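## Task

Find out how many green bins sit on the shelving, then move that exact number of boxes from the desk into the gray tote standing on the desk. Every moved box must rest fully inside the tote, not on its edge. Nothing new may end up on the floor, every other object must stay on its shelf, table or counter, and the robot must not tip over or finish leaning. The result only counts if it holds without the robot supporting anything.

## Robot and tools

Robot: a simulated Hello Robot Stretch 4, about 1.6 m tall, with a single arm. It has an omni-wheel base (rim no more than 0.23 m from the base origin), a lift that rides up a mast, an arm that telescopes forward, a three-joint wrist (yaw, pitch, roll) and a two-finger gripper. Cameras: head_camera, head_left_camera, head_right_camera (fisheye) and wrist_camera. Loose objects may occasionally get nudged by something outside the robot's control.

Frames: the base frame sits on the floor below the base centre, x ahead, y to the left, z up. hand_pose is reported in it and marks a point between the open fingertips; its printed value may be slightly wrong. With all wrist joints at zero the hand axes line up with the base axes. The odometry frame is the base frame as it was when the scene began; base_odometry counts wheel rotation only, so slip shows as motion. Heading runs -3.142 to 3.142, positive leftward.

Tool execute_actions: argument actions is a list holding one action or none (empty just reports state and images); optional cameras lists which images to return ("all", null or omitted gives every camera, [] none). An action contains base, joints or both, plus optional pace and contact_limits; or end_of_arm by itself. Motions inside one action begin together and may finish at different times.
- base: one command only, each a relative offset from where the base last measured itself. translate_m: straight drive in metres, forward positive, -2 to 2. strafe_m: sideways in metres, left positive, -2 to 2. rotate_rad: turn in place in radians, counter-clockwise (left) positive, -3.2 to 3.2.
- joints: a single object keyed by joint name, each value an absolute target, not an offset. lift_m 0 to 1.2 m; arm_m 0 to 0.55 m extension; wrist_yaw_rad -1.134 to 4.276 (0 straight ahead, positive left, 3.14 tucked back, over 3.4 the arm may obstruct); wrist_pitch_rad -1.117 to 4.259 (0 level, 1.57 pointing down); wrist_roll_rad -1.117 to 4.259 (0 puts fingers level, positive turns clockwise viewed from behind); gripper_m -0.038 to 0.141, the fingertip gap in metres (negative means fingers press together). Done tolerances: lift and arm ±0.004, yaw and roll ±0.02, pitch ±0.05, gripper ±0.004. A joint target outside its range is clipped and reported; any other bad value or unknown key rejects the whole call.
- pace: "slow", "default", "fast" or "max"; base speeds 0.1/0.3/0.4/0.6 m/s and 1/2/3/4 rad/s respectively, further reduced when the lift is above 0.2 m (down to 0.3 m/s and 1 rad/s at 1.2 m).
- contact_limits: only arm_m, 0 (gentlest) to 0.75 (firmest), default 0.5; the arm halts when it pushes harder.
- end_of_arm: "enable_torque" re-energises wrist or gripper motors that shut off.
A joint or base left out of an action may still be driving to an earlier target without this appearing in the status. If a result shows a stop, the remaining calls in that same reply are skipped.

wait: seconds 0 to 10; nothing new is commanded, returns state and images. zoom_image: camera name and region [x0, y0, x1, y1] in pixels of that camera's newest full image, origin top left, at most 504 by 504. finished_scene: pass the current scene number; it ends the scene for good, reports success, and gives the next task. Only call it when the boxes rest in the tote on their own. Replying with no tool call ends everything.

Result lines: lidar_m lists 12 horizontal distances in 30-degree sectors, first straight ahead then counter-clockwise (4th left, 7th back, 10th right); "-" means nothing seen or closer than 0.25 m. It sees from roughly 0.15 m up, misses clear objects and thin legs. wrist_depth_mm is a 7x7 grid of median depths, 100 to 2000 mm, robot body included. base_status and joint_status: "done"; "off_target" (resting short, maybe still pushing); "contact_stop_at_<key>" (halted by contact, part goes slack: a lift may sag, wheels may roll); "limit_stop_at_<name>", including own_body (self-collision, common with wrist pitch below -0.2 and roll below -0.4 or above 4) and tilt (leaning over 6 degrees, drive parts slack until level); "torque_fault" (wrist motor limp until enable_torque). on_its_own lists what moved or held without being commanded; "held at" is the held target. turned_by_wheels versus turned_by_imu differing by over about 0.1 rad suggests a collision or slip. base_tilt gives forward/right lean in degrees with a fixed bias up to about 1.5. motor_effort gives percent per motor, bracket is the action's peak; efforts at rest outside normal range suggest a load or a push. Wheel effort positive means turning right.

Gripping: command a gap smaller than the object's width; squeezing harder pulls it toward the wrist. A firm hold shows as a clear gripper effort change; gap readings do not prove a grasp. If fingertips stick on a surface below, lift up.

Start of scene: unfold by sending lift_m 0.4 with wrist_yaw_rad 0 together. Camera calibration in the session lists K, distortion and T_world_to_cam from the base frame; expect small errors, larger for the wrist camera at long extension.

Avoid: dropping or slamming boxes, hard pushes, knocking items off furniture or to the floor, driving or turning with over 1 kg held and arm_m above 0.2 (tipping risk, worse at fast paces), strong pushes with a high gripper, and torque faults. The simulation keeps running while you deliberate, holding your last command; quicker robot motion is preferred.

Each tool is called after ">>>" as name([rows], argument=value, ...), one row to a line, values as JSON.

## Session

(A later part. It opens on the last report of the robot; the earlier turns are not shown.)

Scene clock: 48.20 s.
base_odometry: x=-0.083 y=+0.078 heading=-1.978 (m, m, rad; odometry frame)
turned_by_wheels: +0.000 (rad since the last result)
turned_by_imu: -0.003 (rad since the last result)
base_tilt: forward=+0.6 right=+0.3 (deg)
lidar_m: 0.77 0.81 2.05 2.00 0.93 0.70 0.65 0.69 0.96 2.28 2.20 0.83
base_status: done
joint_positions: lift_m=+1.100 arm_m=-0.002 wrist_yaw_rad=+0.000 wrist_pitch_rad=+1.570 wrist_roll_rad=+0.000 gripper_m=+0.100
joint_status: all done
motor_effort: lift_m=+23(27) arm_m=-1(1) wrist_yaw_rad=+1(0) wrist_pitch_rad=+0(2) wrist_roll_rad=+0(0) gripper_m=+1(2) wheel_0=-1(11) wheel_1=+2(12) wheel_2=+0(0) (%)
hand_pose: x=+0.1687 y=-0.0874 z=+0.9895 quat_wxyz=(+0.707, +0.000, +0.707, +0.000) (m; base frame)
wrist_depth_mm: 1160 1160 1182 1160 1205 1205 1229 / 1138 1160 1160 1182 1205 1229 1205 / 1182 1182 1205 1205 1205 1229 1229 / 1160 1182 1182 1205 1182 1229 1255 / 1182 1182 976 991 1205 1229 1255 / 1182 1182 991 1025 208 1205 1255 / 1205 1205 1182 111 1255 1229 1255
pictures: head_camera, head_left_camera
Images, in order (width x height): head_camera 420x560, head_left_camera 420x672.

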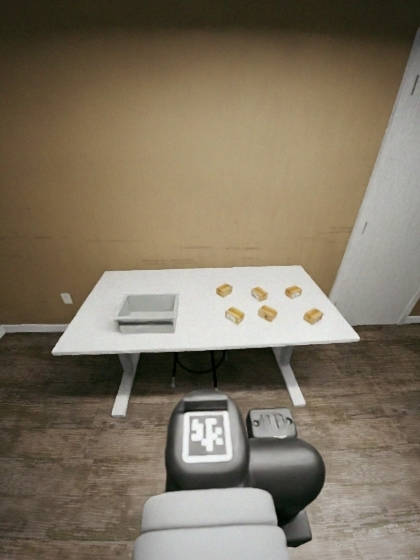

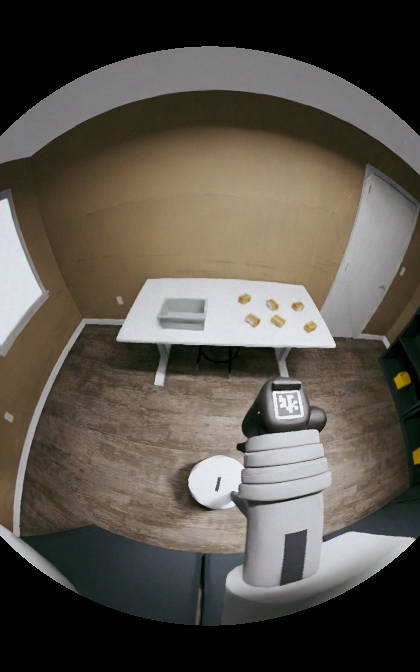

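>>> execute_actions([
  {"base":{"translate_m":0.42},"joints":{"arm_m":0.33},"pace":"fast"},
], cameras=["head_camera","wrist_camera"])

Scene clock: 51.80 s.
base_odometry: x=-0.249 y=-0.307 heading=-1.978 (m, m, rad; odometry frame)
turned_by_wheels: +0.000 (rad since the last result)
turned_by_imu: +0.001 (rad since the last result)
base_tilt: forward=+0.6 right=+0.3 (deg)
lidar_m: 0.37 0.39 0.53 1.96 2.07 1.11 1.07 1.13 1.57 2.27 0.57 0.38
base_status: done
joint_positions: lift_m=+1.100 arm_m=+0.329 wrist_yaw_rad=+0.000 wrist_pitch_rad=+1.570 wrist_roll_rad=+0.000 gripper_m=+0.100
joint_status: all done
motor_effort: lift_m=+23(23) arm_m=+5(5) wrist_yaw_rad=+0(1) wrist_pitch_rad=+0(2) wrist_roll_rad=+0(1) gripper_m=+2(1) wheel_0=+0(7) wheel_1=+2(6) wheel_2=+0(11) (%)
hand_pose: x=+0.5003 y=-0.0874 z=+0.9895 quat_wxyz=(+0.707, +0.000, +0.707, +0.000) (m; base frame)
wrist_depth_mm: 473 473 480 484 488 477 496 / 430 477 484 488 488 496 504 / 469 480 488 488 492 500 500 / 477 480 488 492 500 500 504 / 392 484 492 496 500 504 508 / 484 484 492 496 201 508 512 / 1182 1182 991 111 1229 1255 1255
pictures: head_camera, wrist_camera
camera_calibration (this result's frames):
wrist_camera: T_world_to_cam=[[0.00433949, -0.999348, 0.0358467, -0.133945], [-0.999772, -0.00358599, 0.0210578, 0.535329], [-0.0209155, -0.0359299, -0.999135, 1.22975], [0, 0, 0, 1]] pos_world=[0.561509, -0.0877533, 1.22221]
Images, in order (width x height): head_camera 420x560, wrist_camera 616x392.

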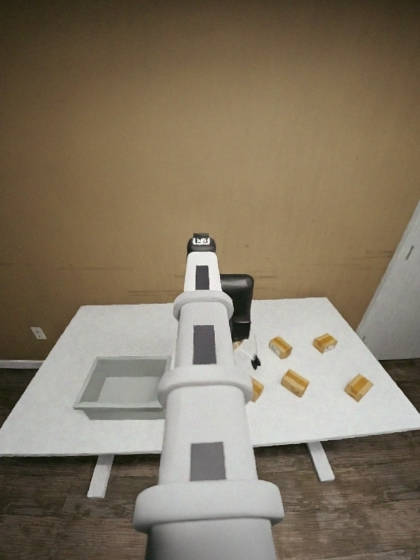

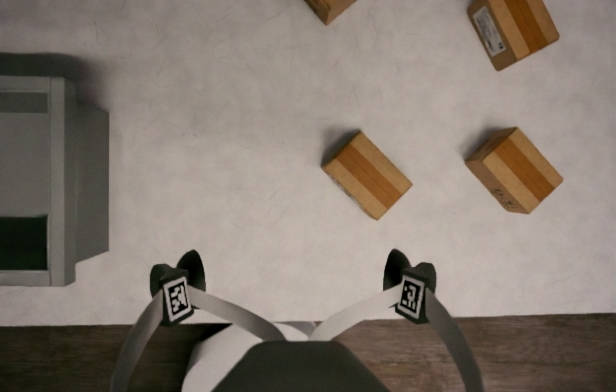

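>>> execute_actions([
  {"base":{"strafe_m":-0.087},"joints":{"arm_m":0.40,"wrist_roll_rad":-0.785,"lift_m":0.95,"gripper_m":0.11},"pace":"fast"},
], cameras=["head_camera","wrist_camera"])

Scene clock: 54.17 s.
base_odometry: x=-0.329 y=-0.273 heading=-1.978 (m, m, rad; odometry frame)
turned_by_wheels: +0.000 (rad since the last result)
turned_by_imu: +0.000 (rad since the last result)
base_tilt: forward=+0.6 right=+0.3 (deg)
lidar_m: 0.36 0.37 0.55 2.02 1.55 1.13 1.07 1.13 1.57 2.19 0.53 0.39
base_status: done
joint_positions: lift_m=+0.950 arm_m=+0.399 wrist_yaw_rad=+0.000 wrist_pitch_rad=+1.570 wrist_roll_rad=-0.785 gripper_m=+0.110
joint_status: all done
motor_effort: lift_m=+15(22) arm_m=+5(5) wrist_yaw_rad=-1(0) wrist_pitch_rad=+0(1) wrist_roll_rad=-1(6) gripper_m=+2(2) wheel_0=-1(9) wheel_1=+1(9) wheel_2=+1(0) (%)
hand_pose: x=+0.5702 y=-0.0874 z=+0.8401 quat_wxyz=(+0.654, -0.270, +0.653, +0.270) (m; base frame)
wrist_depth_mm: 327 332 336 340 340 297 347 / 330 336 338 340 343 347 349 / 332 334 336 342 343 345 353 / 334 336 338 343 347 351 353 / 336 338 340 296 349 353 325 / 820 336 343 297 220 357 355 / 831 342 345 111 343 312 359
pictures: head_camera, wrist_camera
camera_calibration (this result's frames):
wrist_camera: T_world_to_cam=[[0.709164, -0.704103, 0.0363998, -0.505463], [-0.704962, -0.708922, 0.0214283, 0.378309], [0.0107169, -0.0408567, -0.999108, 1.06346], [0, 0, 0, 1]] pos_world=[0.613753, -0.0442566, 1.0728]
Images, in order (width x height): head_camera 420x560, wrist_camera 616x392.

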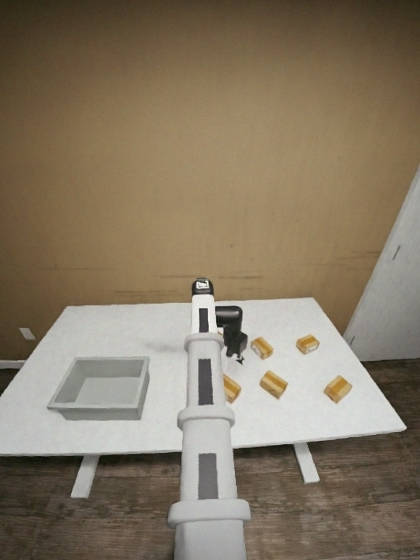

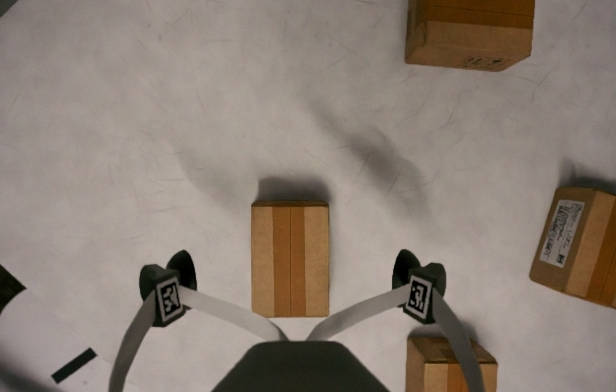

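>>> execute_actions([
  {"joints":{"lift_m":0.868},"pace":"default"},
], cameras=["wrist_camera"])

Scene clock: 55.90 s.
base_odometry: x=-0.329 y=-0.273 heading=-1.978 (m, m, rad; odometry frame)
turned_by_wheels: +0.000 (rad since the last result)
turned_by_imu: +0.000 (rad since the last result)
base_tilt: forward=+0.7 right=+0.3 (deg)
lidar_m: 0.35 0.39 0.54 2.02 1.51 1.13 1.07 1.12 1.59 2.19 0.56 0.41
base_status: not commanded
joint_positions: lift_m=+0.868 arm_m=+0.399 wrist_yaw_rad=+0.000 wrist_pitch_rad=+1.570 wrist_roll_rad=-0.785 gripper_m=+0.110
joint_status: all done
motor_effort: lift_m=+15(13) arm_m=+5(5) wrist_yaw_rad=-1(0) wrist_pitch_rad=+0(1) wrist_roll_rad=-1(1) gripper_m=+2(0) wheel_0=-1(1) wheel_1=+0(0) wheel_2=+0(0) (%)
hand_pose: x=+0.5702 y=-0.0874 z=+0.7581 quat_wxyz=(+0.654, -0.270, +0.653, +0.270) (m; base frame)
wrist_depth_mm: 250 252 255 259 260 254 249 / 251 255 258 260 263 264 267 / 254 256 257 260 264 266 270 / 254 256 258 262 265 268 270 / 255 257 260 213 264 270 272 / 256 259 214 215 220 268 273 / 258 259 263 111 271 272 274
pictures: wrist_camera
camera_calibration (this result's frames):
wrist_camera: T_world_to_cam=[[0.709166, -0.704102, 0.0363998, -0.502482], [-0.70496, -0.708923, 0.0214284, 0.380066], [0.0107169, -0.0408567, -0.999108, 0.981582], [0, 0, 0, 1]] pos_world=[0.613755, -0.0442565, 0.990852]
Images, in order (width x height): wrist_camera 616x392.

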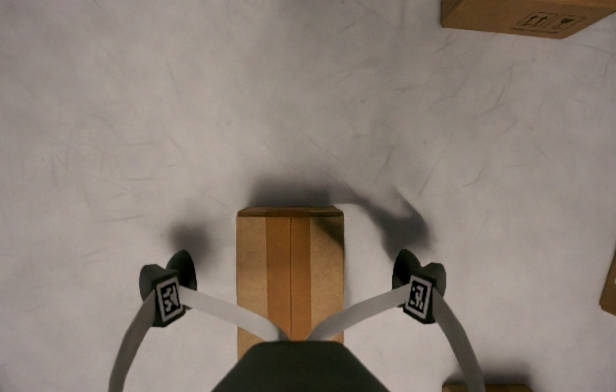

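>>> execute_actions([
  {"joints":{"lift_m":0.86,"gripper_m":0.025}},
], cameras=["wrist_camera"])

Scene clock: 57.83 s.
base_odometry: x=-0.329 y=-0.273 heading=-1.978 (m, m, rad; odometry frame)
turned_by_wheels: +0.000 (rad since the last result)
turned_by_imu: +0.000 (rad since the last result)
base_tilt: forward=+0.5 right=+0.4 (deg)
lidar_m: 0.36 0.38 0.54 2.04 1.54 1.10 1.07 1.12 1.59 2.19 0.54 0.40
base_status: not commanded
joint_positions: lift_m=+0.860 arm_m=+0.399 wrist_yaw_rad=+0.000 wrist_pitch_rad=+1.570 wrist_roll_rad=-0.785 gripper_m=+0.025
joint_status: all done
motor_effort: lift_m=+15(18) arm_m=+5(5) wrist_yaw_rad=+0(0) wrist_pitch_rad=-2(1) wrist_roll_rad=-1(0) gripper_m=-18(12) wheel_0=-2(1) wheel_1=+0(0) wheel_2=+0(0) (%)
hand_pose: x=+0.5702 y=-0.0874 z=+0.7501 quat_wxyz=(+0.654, -0.270, +0.653, +0.270) (m; base frame)
wrist_depth_mm: 242 245 247 250 252 253 248 / 244 247 249 252 254 257 258 / 246 247 250 253 254 257 259 / 247 249 252 254 256 258 264 / 248 250 251 195 257 262 263 / 250 250 193 195 191 262 264 / 250 252 255 111 263 262 266
pictures: wrist_camera
camera_calibration (this result's frames):
wrist_camera: T_world_to_cam=[[0.709168, -0.7041, 0.0363862, -0.502179], [-0.704958, -0.708924, 0.0214419, 0.380224], [0.0106979, -0.0408567, -0.999108, 0.973587], [0, 0, 0, 1]] pos_world=[0.613756, -0.0442564, 0.982838]
Images, in order (width x height): wrist_camera 616x392.

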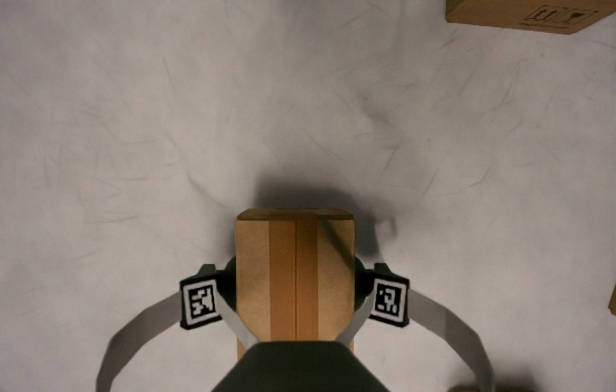

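>>> execute_actions([
  {"joints":{"lift_m":1.03,"wrist_roll_rad":0},"pace":"fast"},
], cameras=["wrist_camera"])

>>> execute_actions([
  {"base":{"strafe_m":0.46},"pace":"fast"},
], cameras=["wrist_camera","head_camera"])

Scene clock: 60.50 s.
base_odometry: x=-0.329 y=-0.273 heading=-1.978 (m, m, rad; odometry frame)
turned_by_wheels: +0.000 (rad since the last result)
turned_by_imu: +0.000 (rad since the last result)
base_tilt: forward=+0.6 right=+0.3 (deg)
lidar_m: 0.36 0.38 0.53 2.03 1.53 1.13 1.07 1.14 1.55 2.20 0.56 0.39
base_status: not commanded
joint_positions: lift_m=+1.030 arm_m=+0.399 wrist_yaw_rad=+0.000 wrist_pitch_rad=+1.570 wrist_roll_rad=+0.000 gripper_m=+0.025
joint_status: all done
motor_effort: lift_m=+24(25) arm_m=+5(5) wrist_yaw_rad=-1(1) wrist_pitch_rad=-3(0) wrist_roll_rad=+2(5) gripper_m=-12(16) wheel_0=-1(1) wheel_1=+0(0) wheel_2=+0(1) (%)
hand_pose: x=+0.5702 y=-0.0874 z=+0.9194 quat_wxyz=(+0.707, +0.000, +0.707, +0.000) (m; base frame)
wrist_depth_mm: 404 410 404 415 421 373 427 / 407 407 413 418 421 379 433 / 413 415 418 418 427 430 433 / 410 413 415 424 424 433 430 / 415 415 418 195 430 382 436 / 415 418 193 195 191 436 436 / 415 421 427 111 430 436 442
pictures: wrist_camera
camera_calibration (this result's frames):
wrist_camera: T_world_to_cam=[[0.00496004, -0.999345, 0.0358461, -0.132088], [-0.999764, -0.00419799, 0.021303, 0.606416], [-0.0211386, -0.0359433, -0.99913, 1.16128], [0, 0, 0, 1]] pos_world=[0.631476, -0.0877157, 1.15209]
Images, in order (width x height): wrist_camera 616x392.

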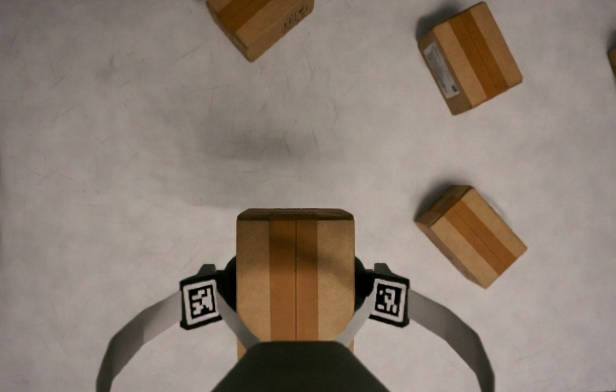

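Scene clock: 63.13 s.
base_odometry: x=+0.093 y=-0.455 heading=-1.978 (m, m, rad; odometry frame)
turned_by_wheels: +0.000 (rad since the last result)
turned_by_imu: +0.000 (rad since the last result)
base_tilt: forward=+0.6 right=+0.3 (deg)
lidar_m: 0.36 0.38 1.64 1.56 1.70 1.10 1.05 1.15 1.60 2.64 0.54 0.38
base_status: done
joint_positions: lift_m=+1.030 arm_m=+0.399 wrist_yaw_rad=+0.000 wrist_pitch_rad=+1.570 wrist_roll_rad=+0.000 gripper_m=+0.025
joint_status: not commanded
motor_effort: lift_m=+23(24) arm_m=+5(5) wrist_yaw_rad=-1(0) wrist_pitch_rad=+0(1) wrist_roll_rad=+3(2) gripper_m=-16(11) wheel_0=+0(10) wheel_1=+1(10) wheel_2=+0(0) (%)
hand_pose: x=+0.5702 y=-0.0874 z=+0.9194 quat_wxyz=(+0.707, +0.000, +0.707, +0.000) (m; base frame)
wrist_depth_mm: 404 407 413 413 418 424 430 / 407 410 413 421 421 427 427 / 407 357 347 418 421 427 430 / 410 332 415 421 421 349 436 / 413 340 415 195 424 347 436 / 415 300 193 195 191 433 436 / 418 304 319 111 330 329 439
pictures: head_camera, wrist_camera
camera_calibration (this result's frames):
wrist_camera: T_world_to_cam=[[0.00493912, -0.999345, 0.0358462, -0.132077], [-0.999765, -0.00417755, 0.0212896, 0.606438], [-0.0211259, -0.0359429, -0.999131, 1.1613], [0, 0, 0, 1]] pos_world=[0.631481, -0.0877169, 1.15212]
Images, in order (width x height): head_camera 420x560, wrist_camera 616x392.

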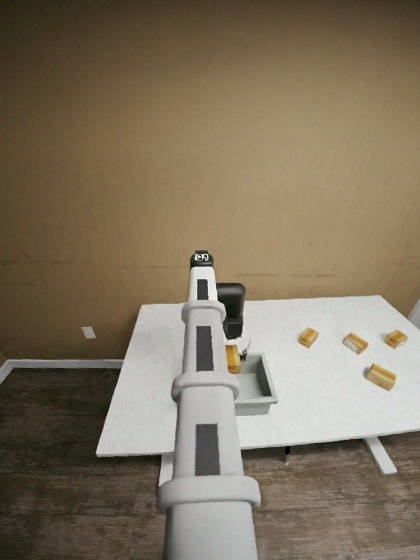

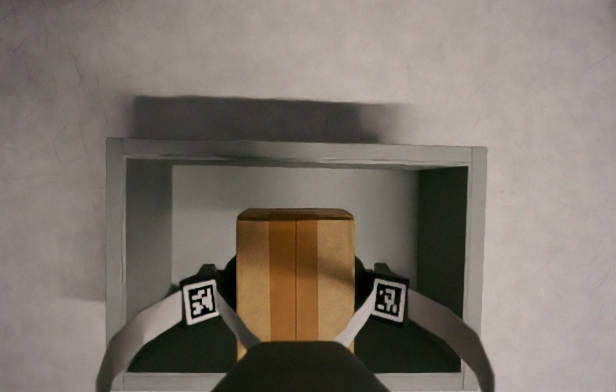

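>>> execute_actions([
  {"base":{"strafe_m":0.055},"joints":{"lift_m":0.99},"pace":"default"},
], cameras=[])

>>> execute_actions([
  {"joints":{"lift_m":0.866},"pace":"default"},
], cameras=["wrist_camera"])

Scene clock: 67.63 s.
base_odometry: x=+0.143 y=-0.477 heading=-1.978 (m, m, rad; odometry frame)
turned_by_wheels: +0.000 (rad since the last result)
turned_by_imu: +0.000 (rad since the last result)
base_tilt: forward=+0.6 right=+0.2 (deg)
lidar_m: 0.35 0.37 1.57 1.52 1.66 1.10 1.06 1.14 1.60 2.71 0.54 0.39
base_status: done
joint_positions: lift_m=+0.990 arm_m=+0.399 wrist_yaw_rad=+0.000 wrist_pitch_rad=+1.570 wrist_roll_rad=+0.000 gripper_m=+0.025
joint_status: all done
motor_effort: lift_m=+15(23) arm_m=+5(5) wrist_yaw_rad=+0(0) wrist_pitch_rad=-3(2) wrist_roll_rad=+2(2) gripper_m=-14(15) wheel_0=+1(10) wheel_1=+0(9) wheel_2=+0(0) (%)
hand_pose: x=+0.5702 y=-0.0874 z=+0.8801 quat_wxyz=(+0.707, +0.000, +0.707, +0.000) (m; base frame)
wrist_depth_mm: 366 370 375 377 382 384 389 / 368 373 377 382 382 384 387 / 373 375 336 320 294 276 394 / 370 373 375 377 387 387 279 / 377 377 263 195 389 387 279 / 375 375 193 195 190 362 290 / 379 379 298 111 325 307 290
pictures: none
No camera images: the call's "cameras" was empty. Leave "cameras" out to get every camera's image.

Scene clock: 69.20 s.
base_odometry: x=+0.143 y=-0.477 heading=-1.978 (m, m, rad; odometry frame)
turned_by_wheels: +0.000 (rad since the last result)
turned_by_imu: +0.000 (rad since the last result)
base_tilt: forward=+0.6 right=+0.3 (deg)
lidar_m: 0.35 0.36 1.60 1.51 1.63 1.12 1.05 1.12 1.58 2.69 0.52 0.39
base_status: not commanded
joint_positions: lift_m=+0.866 arm_m=+0.399 wrist_yaw_rad=+0.000 wrist_pitch_rad=+1.570 wrist_roll_rad=+0.000 gripper_m=+0.025
joint_status: all done
motor_effort: lift_m=+15(14) arm_m=+5(5) wrist_yaw_rad=+0(1) wrist_pitch_rad=+0(1) wrist_roll_rad=+2(1) gripper_m=-11(12) wheel_0=+1(1) wheel_1=+0(0) wheel_2=+0(0) (%)
hand_pose: x=+0.5702 y=-0.0874 z=+0.7561 quat_wxyz=(+0.707, +0.000, +0.707, +0.000) (m; base frame)
wrist_depth_mm: 249 252 253 256 259 259 263 / 250 252 254 256 258 262 264 / 136 151 160 153 146 143 143 / 137 177 255 256 259 263 264 / 138 178 254 195 260 264 265 / 138 163 194 195 190 264 265 / 139 167 256 111 263 266 267
pictures: wrist_camera
camera_calibration (this result's frames):
wrist_camera: T_world_to_cam=[[0.00493857, -0.999345, 0.0358462, -0.126224], [-0.999765, -0.004177, 0.0212895, 0.60992], [-0.0211258, -0.0359429, -0.999131, 0.998149], [0, 0, 0, 1]] pos_world=[0.631487, -0.087717, 0.988821]
Images, in order (width x height): wrist_camera 616x392.

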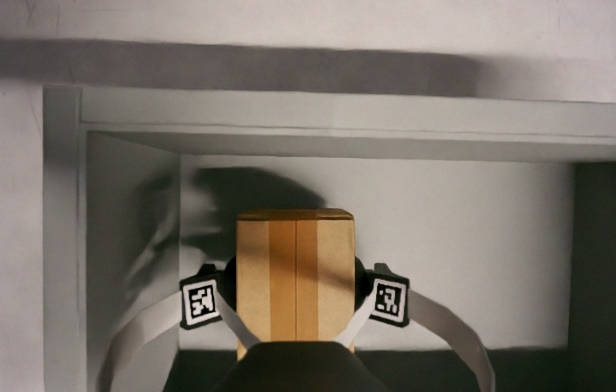

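>>> execute_actions([
  {"joints":{"gripper_m":0.075}},
], cameras=["wrist_camera"])

>>> execute_actions([
  {"joints":{"lift_m":1.01},"pace":"fast"},
], cameras=["wrist_camera"])

Scene clock: 70.70 s.
base_odometry: x=+0.143 y=-0.477 heading=-1.978 (m, m, rad; odometry frame)
turned_by_wheels: +0.000 (rad since the last result)
turned_by_imu: +0.000 (rad since the last result)
base_tilt: forward=+0.6 right=+0.3 (deg)
lidar_m: 0.35 0.37 1.60 1.52 1.63 1.13 1.06 1.14 1.56 2.71 0.55 0.37
base_status: not commanded
joint_positions: lift_m=+0.866 arm_m=+0.399 wrist_yaw_rad=+0.000 wrist_pitch_rad=+1.570 wrist_roll_rad=+0.000 gripper_m=+0.075
joint_status: all done
motor_effort: lift_m=+15(15) arm_m=+5(5) wrist_yaw_rad=+0(0) wrist_pitch_rad=-2(1) wrist_roll_rad=+3(1) gripper_m=+0(14) wheel_0=+1(1) wheel_1=+0(0) wheel_2=+0(0) (%)
hand_pose: x=+0.5702 y=-0.0874 z=+0.7561 quat_wxyz=(+0.707, +0.000, +0.707, +0.000) (m; base frame)
wrist_depth_mm: 248 252 254 256 257 262 264 / 250 252 254 258 258 262 266 / 136 151 159 153 146 143 143 / 137 177 254 257 259 262 265 / 138 179 226 208 260 263 266 / 138 166 201 209 202 265 266 / 255 154 258 112 263 266 267
pictures: wrist_camera
camera_calibration (this result's frames):
wrist_camera: T_world_to_cam=[[0.0049386, -0.999345, 0.0358462, -0.126224], [-0.999765, -0.00417702, 0.0212896, 0.609921], [-0.0211259, -0.0359429, -0.999131, 0.998149], [0, 0, 0, 1]] pos_world=[0.631487, -0.087717, 0.988821]
Images, in order (width x height): wrist_camera 616x392.

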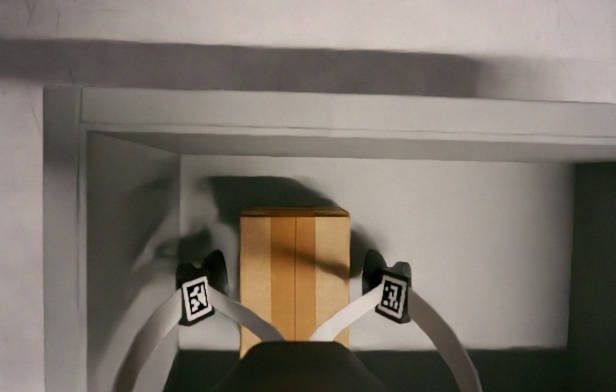

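Scene clock: 72.07 s.
base_odometry: x=+0.143 y=-0.477 heading=-1.978 (m, m, rad; odometry frame)
turned_by_wheels: +0.000 (rad since the last result)
turned_by_imu: +0.000 (rad since the last result)
base_tilt: forward=+0.7 right=+0.3 (deg)
lidar_m: 0.35 0.37 1.61 1.51 1.65 1.11 1.05 1.13 1.57 2.71 0.56 0.37
base_status: not commanded
joint_positions: lift_m=+1.010 arm_m=+0.399 wrist_yaw_rad=+0.000 wrist_pitch_rad=+1.570 wrist_roll_rad=+0.000 gripper_m=+0.075
joint_status: all done
motor_effort: lift_m=+24(26) arm_m=+5(5) wrist_yaw_rad=+0(1) wrist_pitch_rad=-1(1) wrist_roll_rad=+2(1) gripper_m=-4(4) wheel_0=+1(1) wheel_1=+0(0) wheel_2=+0(0) (%)
hand_pose: x=+0.5702 y=-0.0874 z=+0.8993 quat_wxyz=(+0.707, +0.000, +0.707, +0.000) (m; base frame)
wrist_depth_mm: 384 389 392 399 399 402 407 / 387 392 392 397 404 407 410 / 389 394 334 317 402 407 410 / 394 392 392 397 399 389 310 / 392 399 340 349 402 384 307 / 397 402 202 402 202 387 304 / 397 397 300 111 327 307 303
pictures: wrist_camera
camera_calibration (this result's frames):
wrist_camera: T_world_to_cam=[[0.00493866, -0.999345, 0.0358462, -0.131359], [-0.999765, -0.00417708, 0.0212896, 0.606875], [-0.0211259, -0.0359429, -0.999131, 1.14128], [0, 0, 0, 1]] pos_world=[0.631491, -0.087717, 1.13208]
Images, in order (width x height): wrist_camera 616x392.

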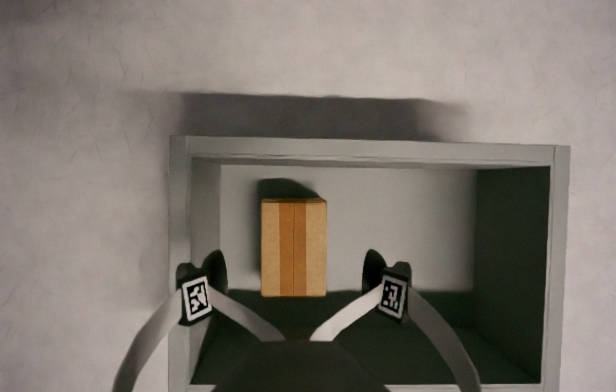

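>>> execute_actions([
  {"base":{"strafe_m":-0.698},"joints":{"arm_m":0.413,"wrist_roll_rad":-0.75,"gripper_m":0.11},"pace":"fast"},
], cameras=["wrist_camera"])

Scene clock: 76.13 s.
base_odometry: x=-0.498 y=-0.200 heading=-1.978 (m, m, rad; odometry frame)
turned_by_wheels: +0.000 (rad since the last result)
turned_by_imu: -0.001 (rad since the last result)
base_tilt: forward=+0.6 right=+0.3 (deg)
lidar_m: 0.36 0.40 0.56 2.23 1.55 1.12 1.06 1.13 1.57 2.01 0.54 0.40
base_status: done
joint_positions: lift_m=+1.010 arm_m=+0.412 wrist_yaw_rad=+0.000 wrist_pitch_rad=+1.570 wrist_roll_rad=-0.750 gripper_m=+0.110
joint_status: all done
motor_effort: lift_m=+23(24) arm_m=+5(6) wrist_yaw_rad=+0(0) wrist_pitch_rad=-2(3) wrist_roll_rad=-1(2) gripper_m=+2(0) wheel_0=-3(10) wheel_1=+1(10) wheel_2=+0(0) (%)
hand_pose: x=+0.5832 y=-0.0874 z=+0.8994 quat_wxyz=(+0.658, -0.259, +0.658, +0.259) (m; base frame)
wrist_depth_mm: 382 389 394 397 399 404 407 / 387 389 397 399 355 410 410 / 389 394 397 399 357 410 410 / 389 394 399 402 407 410 413 / 394 394 402 353 410 410 368 / 891 397 402 407 220 418 418 / 891 904 404 111 413 418 421
pictures: wrist_camera
camera_calibration (this result's frames):
wrist_camera: T_world_to_cam=[[0.68402, -0.728557, 0.0363371, -0.504239], [-0.729405, -0.683746, 0.0214551, 0.402615], [0.00921404, -0.0411802, -0.999109, 1.12345], [0, 0, 0, 1]] pos_world=[0.628228, -0.0458169, 1.13213]
Images, in order (width x height): wrist_camera 616x392.

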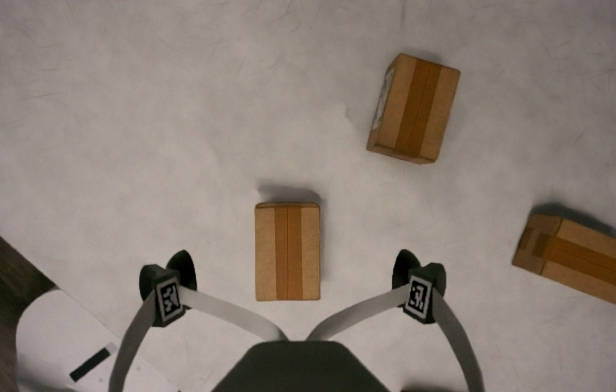

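>>> execute_actions([
  {"joints":{"lift_m":0.862},"pace":"fast"},
], cameras=[])

>>> execute_actions([
  {"joints":{"gripper_m":0.028}},
], cameras=["wrist_camera"])

>>> execute_actions([
  {"joints":{"lift_m":1.02,"wrist_roll_rad":0,"arm_m":0.40},"pace":"fast"},
], cameras=["wrist_camera"])

Scene clock: 77.87 s.
base_odometry: x=-0.498 y=-0.200 heading=-1.978 (m, m, rad; odometry frame)
turned_by_wheels: +0.000 (rad since the last result)
turned_by_imu: +0.000 (rad since the last result)
base_tilt: forward=+0.6 right=+0.3 (deg)
lidar_m: 0.37 0.36 0.56 2.21 1.53 1.14 1.05 1.11 1.59 2.01 0.55 0.39
base_status: not commanded
joint_positions: lift_m=+0.862 arm_m=+0.412 wrist_yaw_rad=+0.000 wrist_pitch_rad=+1.570 wrist_roll_rad=-0.750 gripper_m=+0.110
joint_status: all done
motor_effort: lift_m=+15(22) arm_m=+5(5) wrist_yaw_rad=+0(0) wrist_pitch_rad=-3(2) wrist_roll_rad=-1(1) gripper_m=-1(1) wheel_0=-3(2) wheel_1=+1(1) wheel_2=+0(0) (%)
hand_pose: x=+0.5832 y=-0.0874 z=+0.7521 quat_wxyz=(+0.658, -0.259, +0.658, +0.259) (m; base frame)
wrist_depth_mm: 244 247 251 253 254 208 208 / 246 249 251 253 254 208 259 / 248 249 252 255 258 222 262 / 248 252 253 256 258 260 264 / 250 254 219 207 259 264 265 / 251 252 207 208 220 264 265 / 252 255 256 111 264 265 268
pictures: none
No camera images: the call's "cameras" was empty. Leave "cameras" out to get every camera's image.

Scene clock: 79.53 s.
base_odometry: x=-0.498 y=-0.200 heading=-1.978 (m, m, rad; odometry frame)
turned_by_wheels: +0.000 (rad since the last result)
turned_by_imu: +0.000 (rad since the last result)
base_tilt: forward=+0.5 right=+0.4 (deg)
lidar_m: 0.35 0.40 0.51 2.19 1.54 1.14 1.06 1.14 1.58 2.00 0.56 0.42
base_status: not commanded
joint_positions: lift_m=+0.862 arm_m=+0.412 wrist_yaw_rad=+0.000 wrist_pitch_rad=+1.570 wrist_roll_rad=-0.750 gripper_m=+0.028
joint_status: all done
motor_effort: lift_m=+15(15) arm_m=+5(5) wrist_yaw_rad=+0(0) wrist_pitch_rad=-1(3) wrist_roll_rad=-1(1) gripper_m=-10(13) wheel_0=-2(2) wheel_1=+1(1) wheel_2=+0(0) (%)
hand_pose: x=+0.5832 y=-0.0874 z=+0.7521 quat_wxyz=(+0.658, -0.259, +0.658, +0.259) (m; base frame)
wrist_depth_mm: 245 247 250 252 254 208 208 / 244 248 251 253 254 208 236 / 249 250 251 256 257 222 263 / 249 251 254 255 259 262 263 / 250 252 254 198 260 263 264 / 252 253 195 198 193 264 266 / 253 254 257 111 264 265 267
pictures: wrist_camera
camera_calibration (this result's frames):
wrist_camera: T_world_to_cam=[[0.684024, -0.728554, 0.036337, -0.498891], [-0.729402, -0.683749, 0.0214552, 0.405778], [0.00921412, -0.0411801, -0.999109, 0.976258], [0, 0, 0, 1]] pos_world=[0.628233, -0.0458167, 0.98481]
Images, in order (width x height): wrist_camera 616x392.

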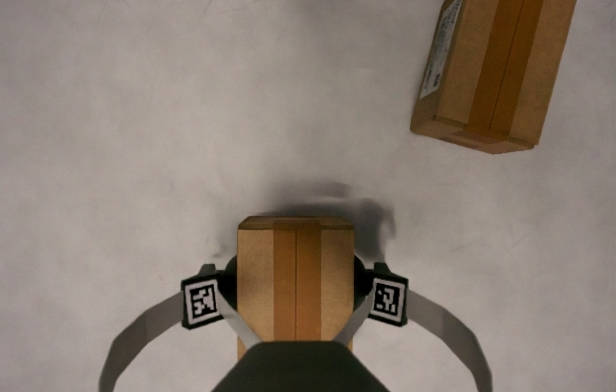

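Scene clock: 80.93 s.
base_odometry: x=-0.498 y=-0.200 heading=-1.978 (m, m, rad; odometry frame)
turned_by_wheels: +0.000 (rad since the last result)
turned_by_imu: +0.000 (rad since the last result)
base_tilt: forward=+0.6 right=+0.2 (deg)
lidar_m: 0.38 0.40 0.55 2.21 1.53 1.14 1.06 1.13 1.56 1.99 0.56 0.40
base_status: not commanded
joint_positions: lift_m=+1.020 arm_m=+0.401 wrist_yaw_rad=+0.000 wrist_pitch_rad=+1.570 wrist_roll_rad=+0.000 gripper_m=+0.028
joint_status: all done
motor_effort: lift_m=+24(25) arm_m=-5(5) wrist_yaw_rad=-1(1) wrist_pitch_rad=-2(0) wrist_roll_rad=+2(4) gripper_m=-13(10) wheel_0=-3(3) wheel_1=+1(1) wheel_2=+0(0) (%)
hand_pose: x=+0.5720 y=-0.0874 z=+0.9093 quat_wxyz=(+0.707, +0.000, +0.707, +0.000) (m; base frame)
wrist_depth_mm: 368 399 402 357 410 410 370 / 397 397 407 359 413 415 421 / 397 402 402 407 413 418 424 / 402 407 407 413 413 421 427 / 402 407 410 196 418 418 377 / 407 407 195 198 193 424 427 / 407 410 415 111 424 430 430
pictures: wrist_camera
camera_calibration (this result's frames):
wrist_camera: T_world_to_cam=[[0.00485597, -0.999346, 0.0358462, -0.131679], [-0.999765, -0.00409479, 0.0212775, 0.608475], [-0.0211168, -0.0359411, -0.999131, 1.1513], [0, 0, 0, 1]] pos_world=[0.633283, -0.087722, 1.14207]
Images, in order (width x height): wrist_camera 616x392.

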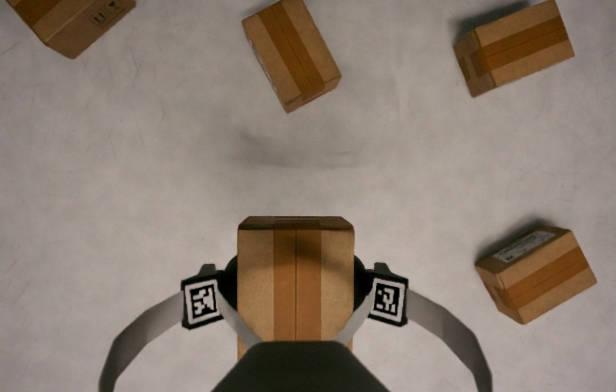

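>>> execute_actions([
  {"base":{"strafe_m":0.6},"pace":"fast"},
], cameras=["wrist_camera"])

Scene clock: 84.17 s.
base_odometry: x=+0.053 y=-0.438 heading=-1.978 (m, m, rad; odometry frame)
turned_by_wheels: +0.000 (rad since the last result)
turned_by_imu: +0.000 (rad since the last result)
base_tilt: forward=+0.6 right=+0.2 (deg)
lidar_m: 0.36 0.36 0.54 1.60 1.75 1.13 1.06 1.14 1.60 2.61 0.53 0.39
base_status: done
joint_positions: lift_m=+1.020 arm_m=+0.401 wrist_yaw_rad=+0.000 wrist_pitch_rad=+1.570 wrist_roll_rad=+0.000 gripper_m=+0.028
joint_status: not commanded
motor_effort: lift_m=+24(24) arm_m=-5(5) wrist_yaw_rad=+0(0) wrist_pitch_rad=+0(0) wrist_roll_rad=+2(2) gripper_m=-13(12) wheel_0=+0(11) wheel_1=+0(8) wheel_2=+0(0) (%)
hand_pose: x=+0.5720 y=-0.0874 z=+0.9094 quat_wxyz=(+0.707, +0.000, +0.707, +0.000) (m; base frame)
wrist_depth_mm: 397 402 399 407 407 415 418 / 397 404 407 410 410 418 418 / 399 317 404 410 413 418 421 / 314 384 404 404 362 421 424 / 315 359 357 197 319 424 424 / 317 359 195 198 193 427 430 / 315 301 324 111 330 424 433
pictures: wrist_camera
camera_calibration (this result's frames):
wrist_camera: T_world_to_cam=[[0.00485096, -0.999346, 0.0358464, -0.131677], [-0.999766, -0.00409079, 0.0212493, 0.608502], [-0.0210887, -0.0359411, -0.999131, 1.15132], [0, 0, 0, 1]] pos_world=[0.633278, -0.0877223, 1.14211]
Images, in order (width x height): wrist_camera 616x392.

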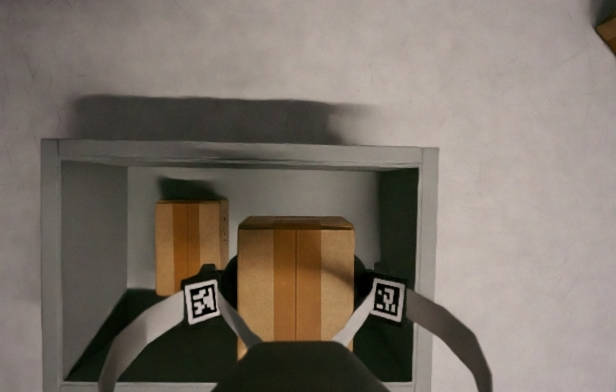

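>>> execute_actions([
  {"joints":{"lift_m":0.866},"pace":"default"},
], cameras=["wrist_camera"])

>>> execute_actions([
  {"joints":{"gripper_m":0.072}},
], cameras=["wrist_camera"])

>>> execute_actions([
  {"joints":{"lift_m":1.01},"pace":"fast"},
], cameras=["wrist_camera","head_camera"])

Scene clock: 86.33 s.
base_odometry: x=+0.053 y=-0.438 heading=-1.978 (m, m, rad; odometry frame)
turned_by_wheels: +0.000 (rad since the last result)
turned_by_imu: +0.000 (rad since the last result)
base_tilt: forward=+0.6 right=+0.3 (deg)
lidar_m: 0.36 0.38 0.54 1.61 1.73 1.11 1.06 1.11 1.60 2.62 0.55 0.39
base_status: not commanded
joint_positions: lift_m=+0.866 arm_m=+0.401 wrist_yaw_rad=+0.000 wrist_pitch_rad=+1.570 wrist_roll_rad=+0.000 gripper_m=+0.028
joint_status: all done
motor_effort: lift_m=+15(21) arm_m=-5(5) wrist_yaw_rad=+0(0) wrist_pitch_rad=-2(1) wrist_roll_rad=+2(2) gripper_m=-12(13) wheel_0=-1(0) wheel_1=+0(0) wheel_2=+0(0) (%)
hand_pose: x=+0.5720 y=-0.0874 z=+0.7561 quat_wxyz=(+0.707, +0.000, +0.707, +0.000) (m; base frame)
wrist_depth_mm: 249 252 255 255 259 262 264 / 249 253 255 257 259 263 265 / 138 137 139 139 142 143 143 / 250 252 254 257 258 195 146 / 229 204 234 197 259 194 146 / 230 204 195 198 193 180 146 / 242 206 256 111 263 169 149
pictures: wrist_camera
camera_calibration (this result's frames):
wrist_camera: T_world_to_cam=[[0.00485093, -0.999346, 0.0358464, -0.126182], [-0.999766, -0.00409077, 0.0212493, 0.611757], [-0.0210887, -0.0359411, -0.999131, 0.998156], [0, 0, 0, 1]] pos_world=[0.633276, -0.0877223, 0.988813]
Images, in order (width x height): wrist_camera 616x392.

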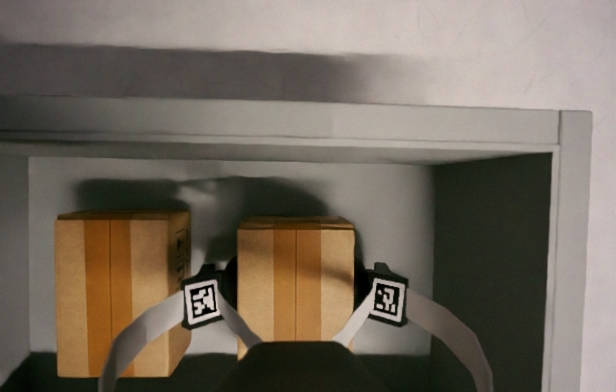

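Scene clock: 87.57 s.
base_odometry: x=+0.053 y=-0.438 heading=-1.978 (m, m, rad; odometry frame)
turned_by_wheels: +0.000 (rad since the last result)
turned_by_imu: +0.000 (rad since the last result)
base_tilt: forward=+0.6 right=+0.3 (deg)
lidar_m: 0.35 0.37 0.54 1.65 1.73 1.09 1.02 1.13 1.55 2.61 0.55 0.38
base_status: not commanded
joint_positions: lift_m=+0.866 arm_m=+0.401 wrist_yaw_rad=+0.000 wrist_pitch_rad=+1.570 wrist_roll_rad=+0.000 gripper_m=+0.072
joint_status: all done
motor_effort: lift_m=+15(15) arm_m=-5(5) wrist_yaw_rad=+0(0) wrist_pitch_rad=-2(0) wrist_roll_rad=+2(2) gripper_m=-4(15) wheel_0=+0(0) wheel_1=+0(1) wheel_2=+0(0) (%)
hand_pose: x=+0.5720 y=-0.0874 z=+0.7561 quat_wxyz=(+0.707, +0.000, +0.707, +0.000) (m; base frame)
wrist_depth_mm: 250 251 254 255 259 260 263 / 251 252 255 257 259 262 265 / 137 138 139 140 141 143 144 / 249 251 256 257 258 195 146 / 230 204 228 208 260 193 146 / 231 205 200 209 203 192 146 / 242 206 258 111 264 169 149
pictures: wrist_camera
camera_calibration (this result's frames):
wrist_camera: T_world_to_cam=[[0.00484712, -0.999346, 0.0358464, -0.12618], [-0.999766, -0.00408695, 0.0212494, 0.611757], [-0.021089, -0.035941, -0.999131, 0.998156], [0, 0, 0, 1]] pos_world=[0.633276, -0.0877225, 0.988813]
Images, in order (width x height): wrist_camera 616x392.

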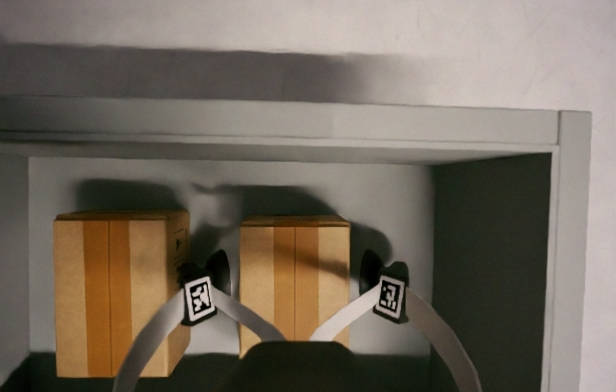

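Scene clock: 88.93 s.
base_odometry: x=+0.053 y=-0.438 heading=-1.978 (m, m, rad; odometry frame)
turned_by_wheels: +0.000 (rad since the last result)
turned_by_imu: +0.000 (rad since the last result)
base_tilt: forward=+0.6 right=+0.3 (deg)
lidar_m: 0.36 0.39 0.51 1.62 1.72 1.10 1.06 1.13 1.58 2.61 0.55 0.36
base_status: not commanded
joint_positions: lift_m=+1.010 arm_m=+0.401 wrist_yaw_rad=+0.000 wrist_pitch_rad=+1.570 wrist_roll_rad=+0.000 gripper_m=+0.072
joint_status: all done
motor_effort: lift_m=+24(26) arm_m=-5(5) wrist_yaw_rad=+0(0) wrist_pitch_rad=-2(0) wrist_roll_rad=+2(2) gripper_m=+4(0) wheel_0=+0(0) wheel_1=+1(0) wheel_2=+0(0) (%)
hand_pose: x=+0.5720 y=-0.0874 z=+0.8993 quat_wxyz=(+0.707, +0.000, +0.707, +0.000) (m; base frame)
wrist_depth_mm: 389 389 392 394 399 402 404 / 384 392 394 397 402 407 410 / 389 303 397 399 404 410 410 / 314 382 394 399 359 410 410 / 314 359 345 351 289 413 413 / 315 359 201 399 204 413 418 / 317 301 327 111 310 415 418
pictures: head_camera, wrist_camera
camera_calibration (this result's frames):
wrist_camera: T_world_to_cam=[[0.00484604, -0.999346, 0.0358464, -0.131315], [-0.999766, -0.00408587, 0.0212493, 0.608709], [-0.0210889, -0.0359409, -0.999131, 1.1413], [0, 0, 0, 1]] pos_world=[0.633272, -0.0877226, 1.13208]
Images, in order (width x height): head_camera 420x560, wrist_camera 616x392.

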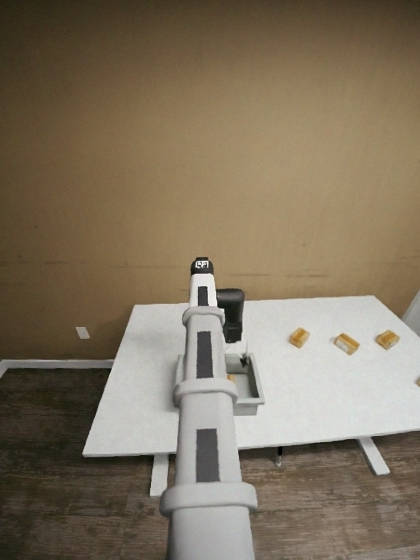

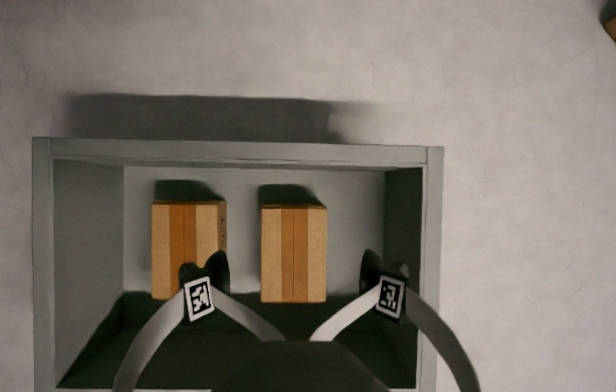

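>>> execute_actions([
  {"base":{"strafe_m":-0.383},"joints":{"arm_m":0.53,"wrist_roll_rad":0.85,"gripper_m":0.11},"pace":"fast"},
], cameras=["wrist_camera","head_left_camera"])

Scene clock: 92.53 s.
base_odometry: x=-0.298 y=-0.286 heading=-1.978 (m, m, rad; odometry frame)
turned_by_wheels: +0.000 (rad since the last result)
turned_by_imu: -0.001 (rad since the last result)
base_tilt: forward=+0.6 right=+0.3 (deg)
lidar_m: 0.36 0.37 0.56 2.01 2.12 1.12 1.07 1.11 1.59 2.20 0.56 0.40
base_status: done
joint_positions: lift_m=+1.010 arm_m=+0.529 wrist_yaw_rad=+0.000 wrist_pitch_rad=+1.570 wrist_roll_rad=+0.850 gripper_m=+0.110
joint_status: all done
motor_effort: lift_m=+23(24) arm_m=+5(8) wrist_yaw_rad=+0(0) wrist_pitch_rad=+0(1) wrist_roll_rad=+1(5) gripper_m=+3(1) wheel_0=+0(10) wheel_1=-2(13) wheel_2=+0(2) (%)
hand_pose: x=+0.7003 y=-0.0874 z=+0.8994 quat_wxyz=(+0.645, +0.291, +0.644, -0.291) (m; base frame)
wrist_depth_mm: 384 387 392 394 347 402 410 / 392 392 394 397 402 407 410 / 389 392 349 399 402 407 410 / 389 397 351 402 404 410 413 / 394 399 399 404 407 413 415 / 397 397 402 410 220 413 415 / 399 399 407 111 413 415 421
pictures: head_left_camera, wrist_camera
camera_calibration (this result's frames):
wrist_camera: T_world_to_cam=[[-0.747524, -0.663299, 0.0352303, 0.424846], [-0.662993, 0.748318, 0.0214391, 0.566693], [-0.0405841, -0.0073312, -0.999149, 1.16023], [0, 0, 0, 1]] pos_world=[0.740383, -0.133761, 1.13212]
Images, in order (width x height): head_left_camera 420x672, wrist_camera 616x392.

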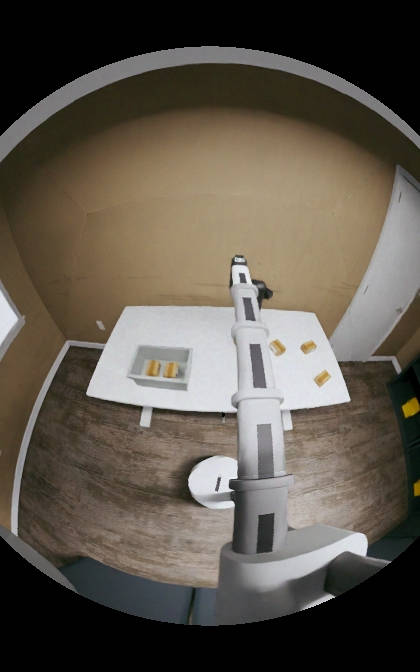

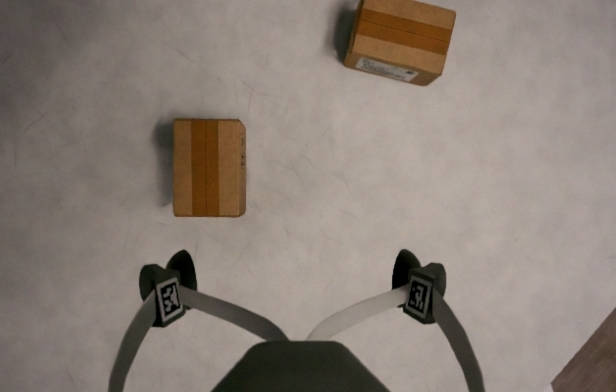

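>>> execute_actions([
  {"base":{"translate_m":0.10},"joints":{"arm_m":0.54,"lift_m":0.93},"pace":"default"},
], cameras=["wrist_camera"])

Scene clock: 94.60 s.
base_odometry: x=-0.338 y=-0.378 heading=-1.978 (m, m, rad; odometry frame)
turned_by_wheels: +0.000 (rad since the last result)
turned_by_imu: +0.000 (rad since the last result)
base_tilt: forward=+0.6 right=+0.3 (deg)
lidar_m: 0.25 0.29 0.38 1.98 2.14 1.18 1.17 1.23 1.73 2.22 0.40 0.28
base_status: done
joint_positions: lift_m=+0.930 arm_m=+0.539 wrist_yaw_rad=+0.000 wrist_pitch_rad=+1.570 wrist_roll_rad=+0.850 gripper_m=+0.110
joint_status: all done
motor_effort: lift_m=+15(22) arm_m=+5(6) wrist_yaw_rad=+0(0) wrist_pitch_rad=+1(3) wrist_roll_rad=+2(3) gripper_m=+1(1) wheel_0=+2(6) wheel_1=+1(7) wheel_2=-2(9) (%)
hand_pose: x=+0.7102 y=-0.0874 z=+0.8201 quat_wxyz=(+0.645, +0.291, +0.644, -0.291) (m; base frame)
wrist_depth_mm: 309 315 315 317 320 324 325 / 310 314 317 320 320 279 276 / 312 319 319 322 322 325 285 / 315 319 322 324 325 329 330 / 317 319 322 276 327 330 332 / 319 319 324 277 220 332 334 / 320 324 325 112 329 334 336
pictures: wrist_camera
camera_calibration (this result's frames):
wrist_camera: T_world_to_cam=[[-0.747601, -0.663211, 0.0352736, 0.435118], [-0.662904, 0.748397, 0.0214775, 0.574914], [-0.0406427, -0.00732641, -0.999147, 1.08145], [0, 0, 0, 1]] pos_world=[0.75036, -0.133766, 1.05283]
Images, in order (width x height): wrist_camera 616x392.

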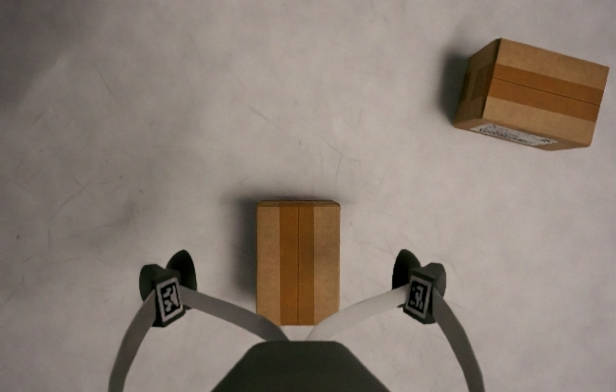

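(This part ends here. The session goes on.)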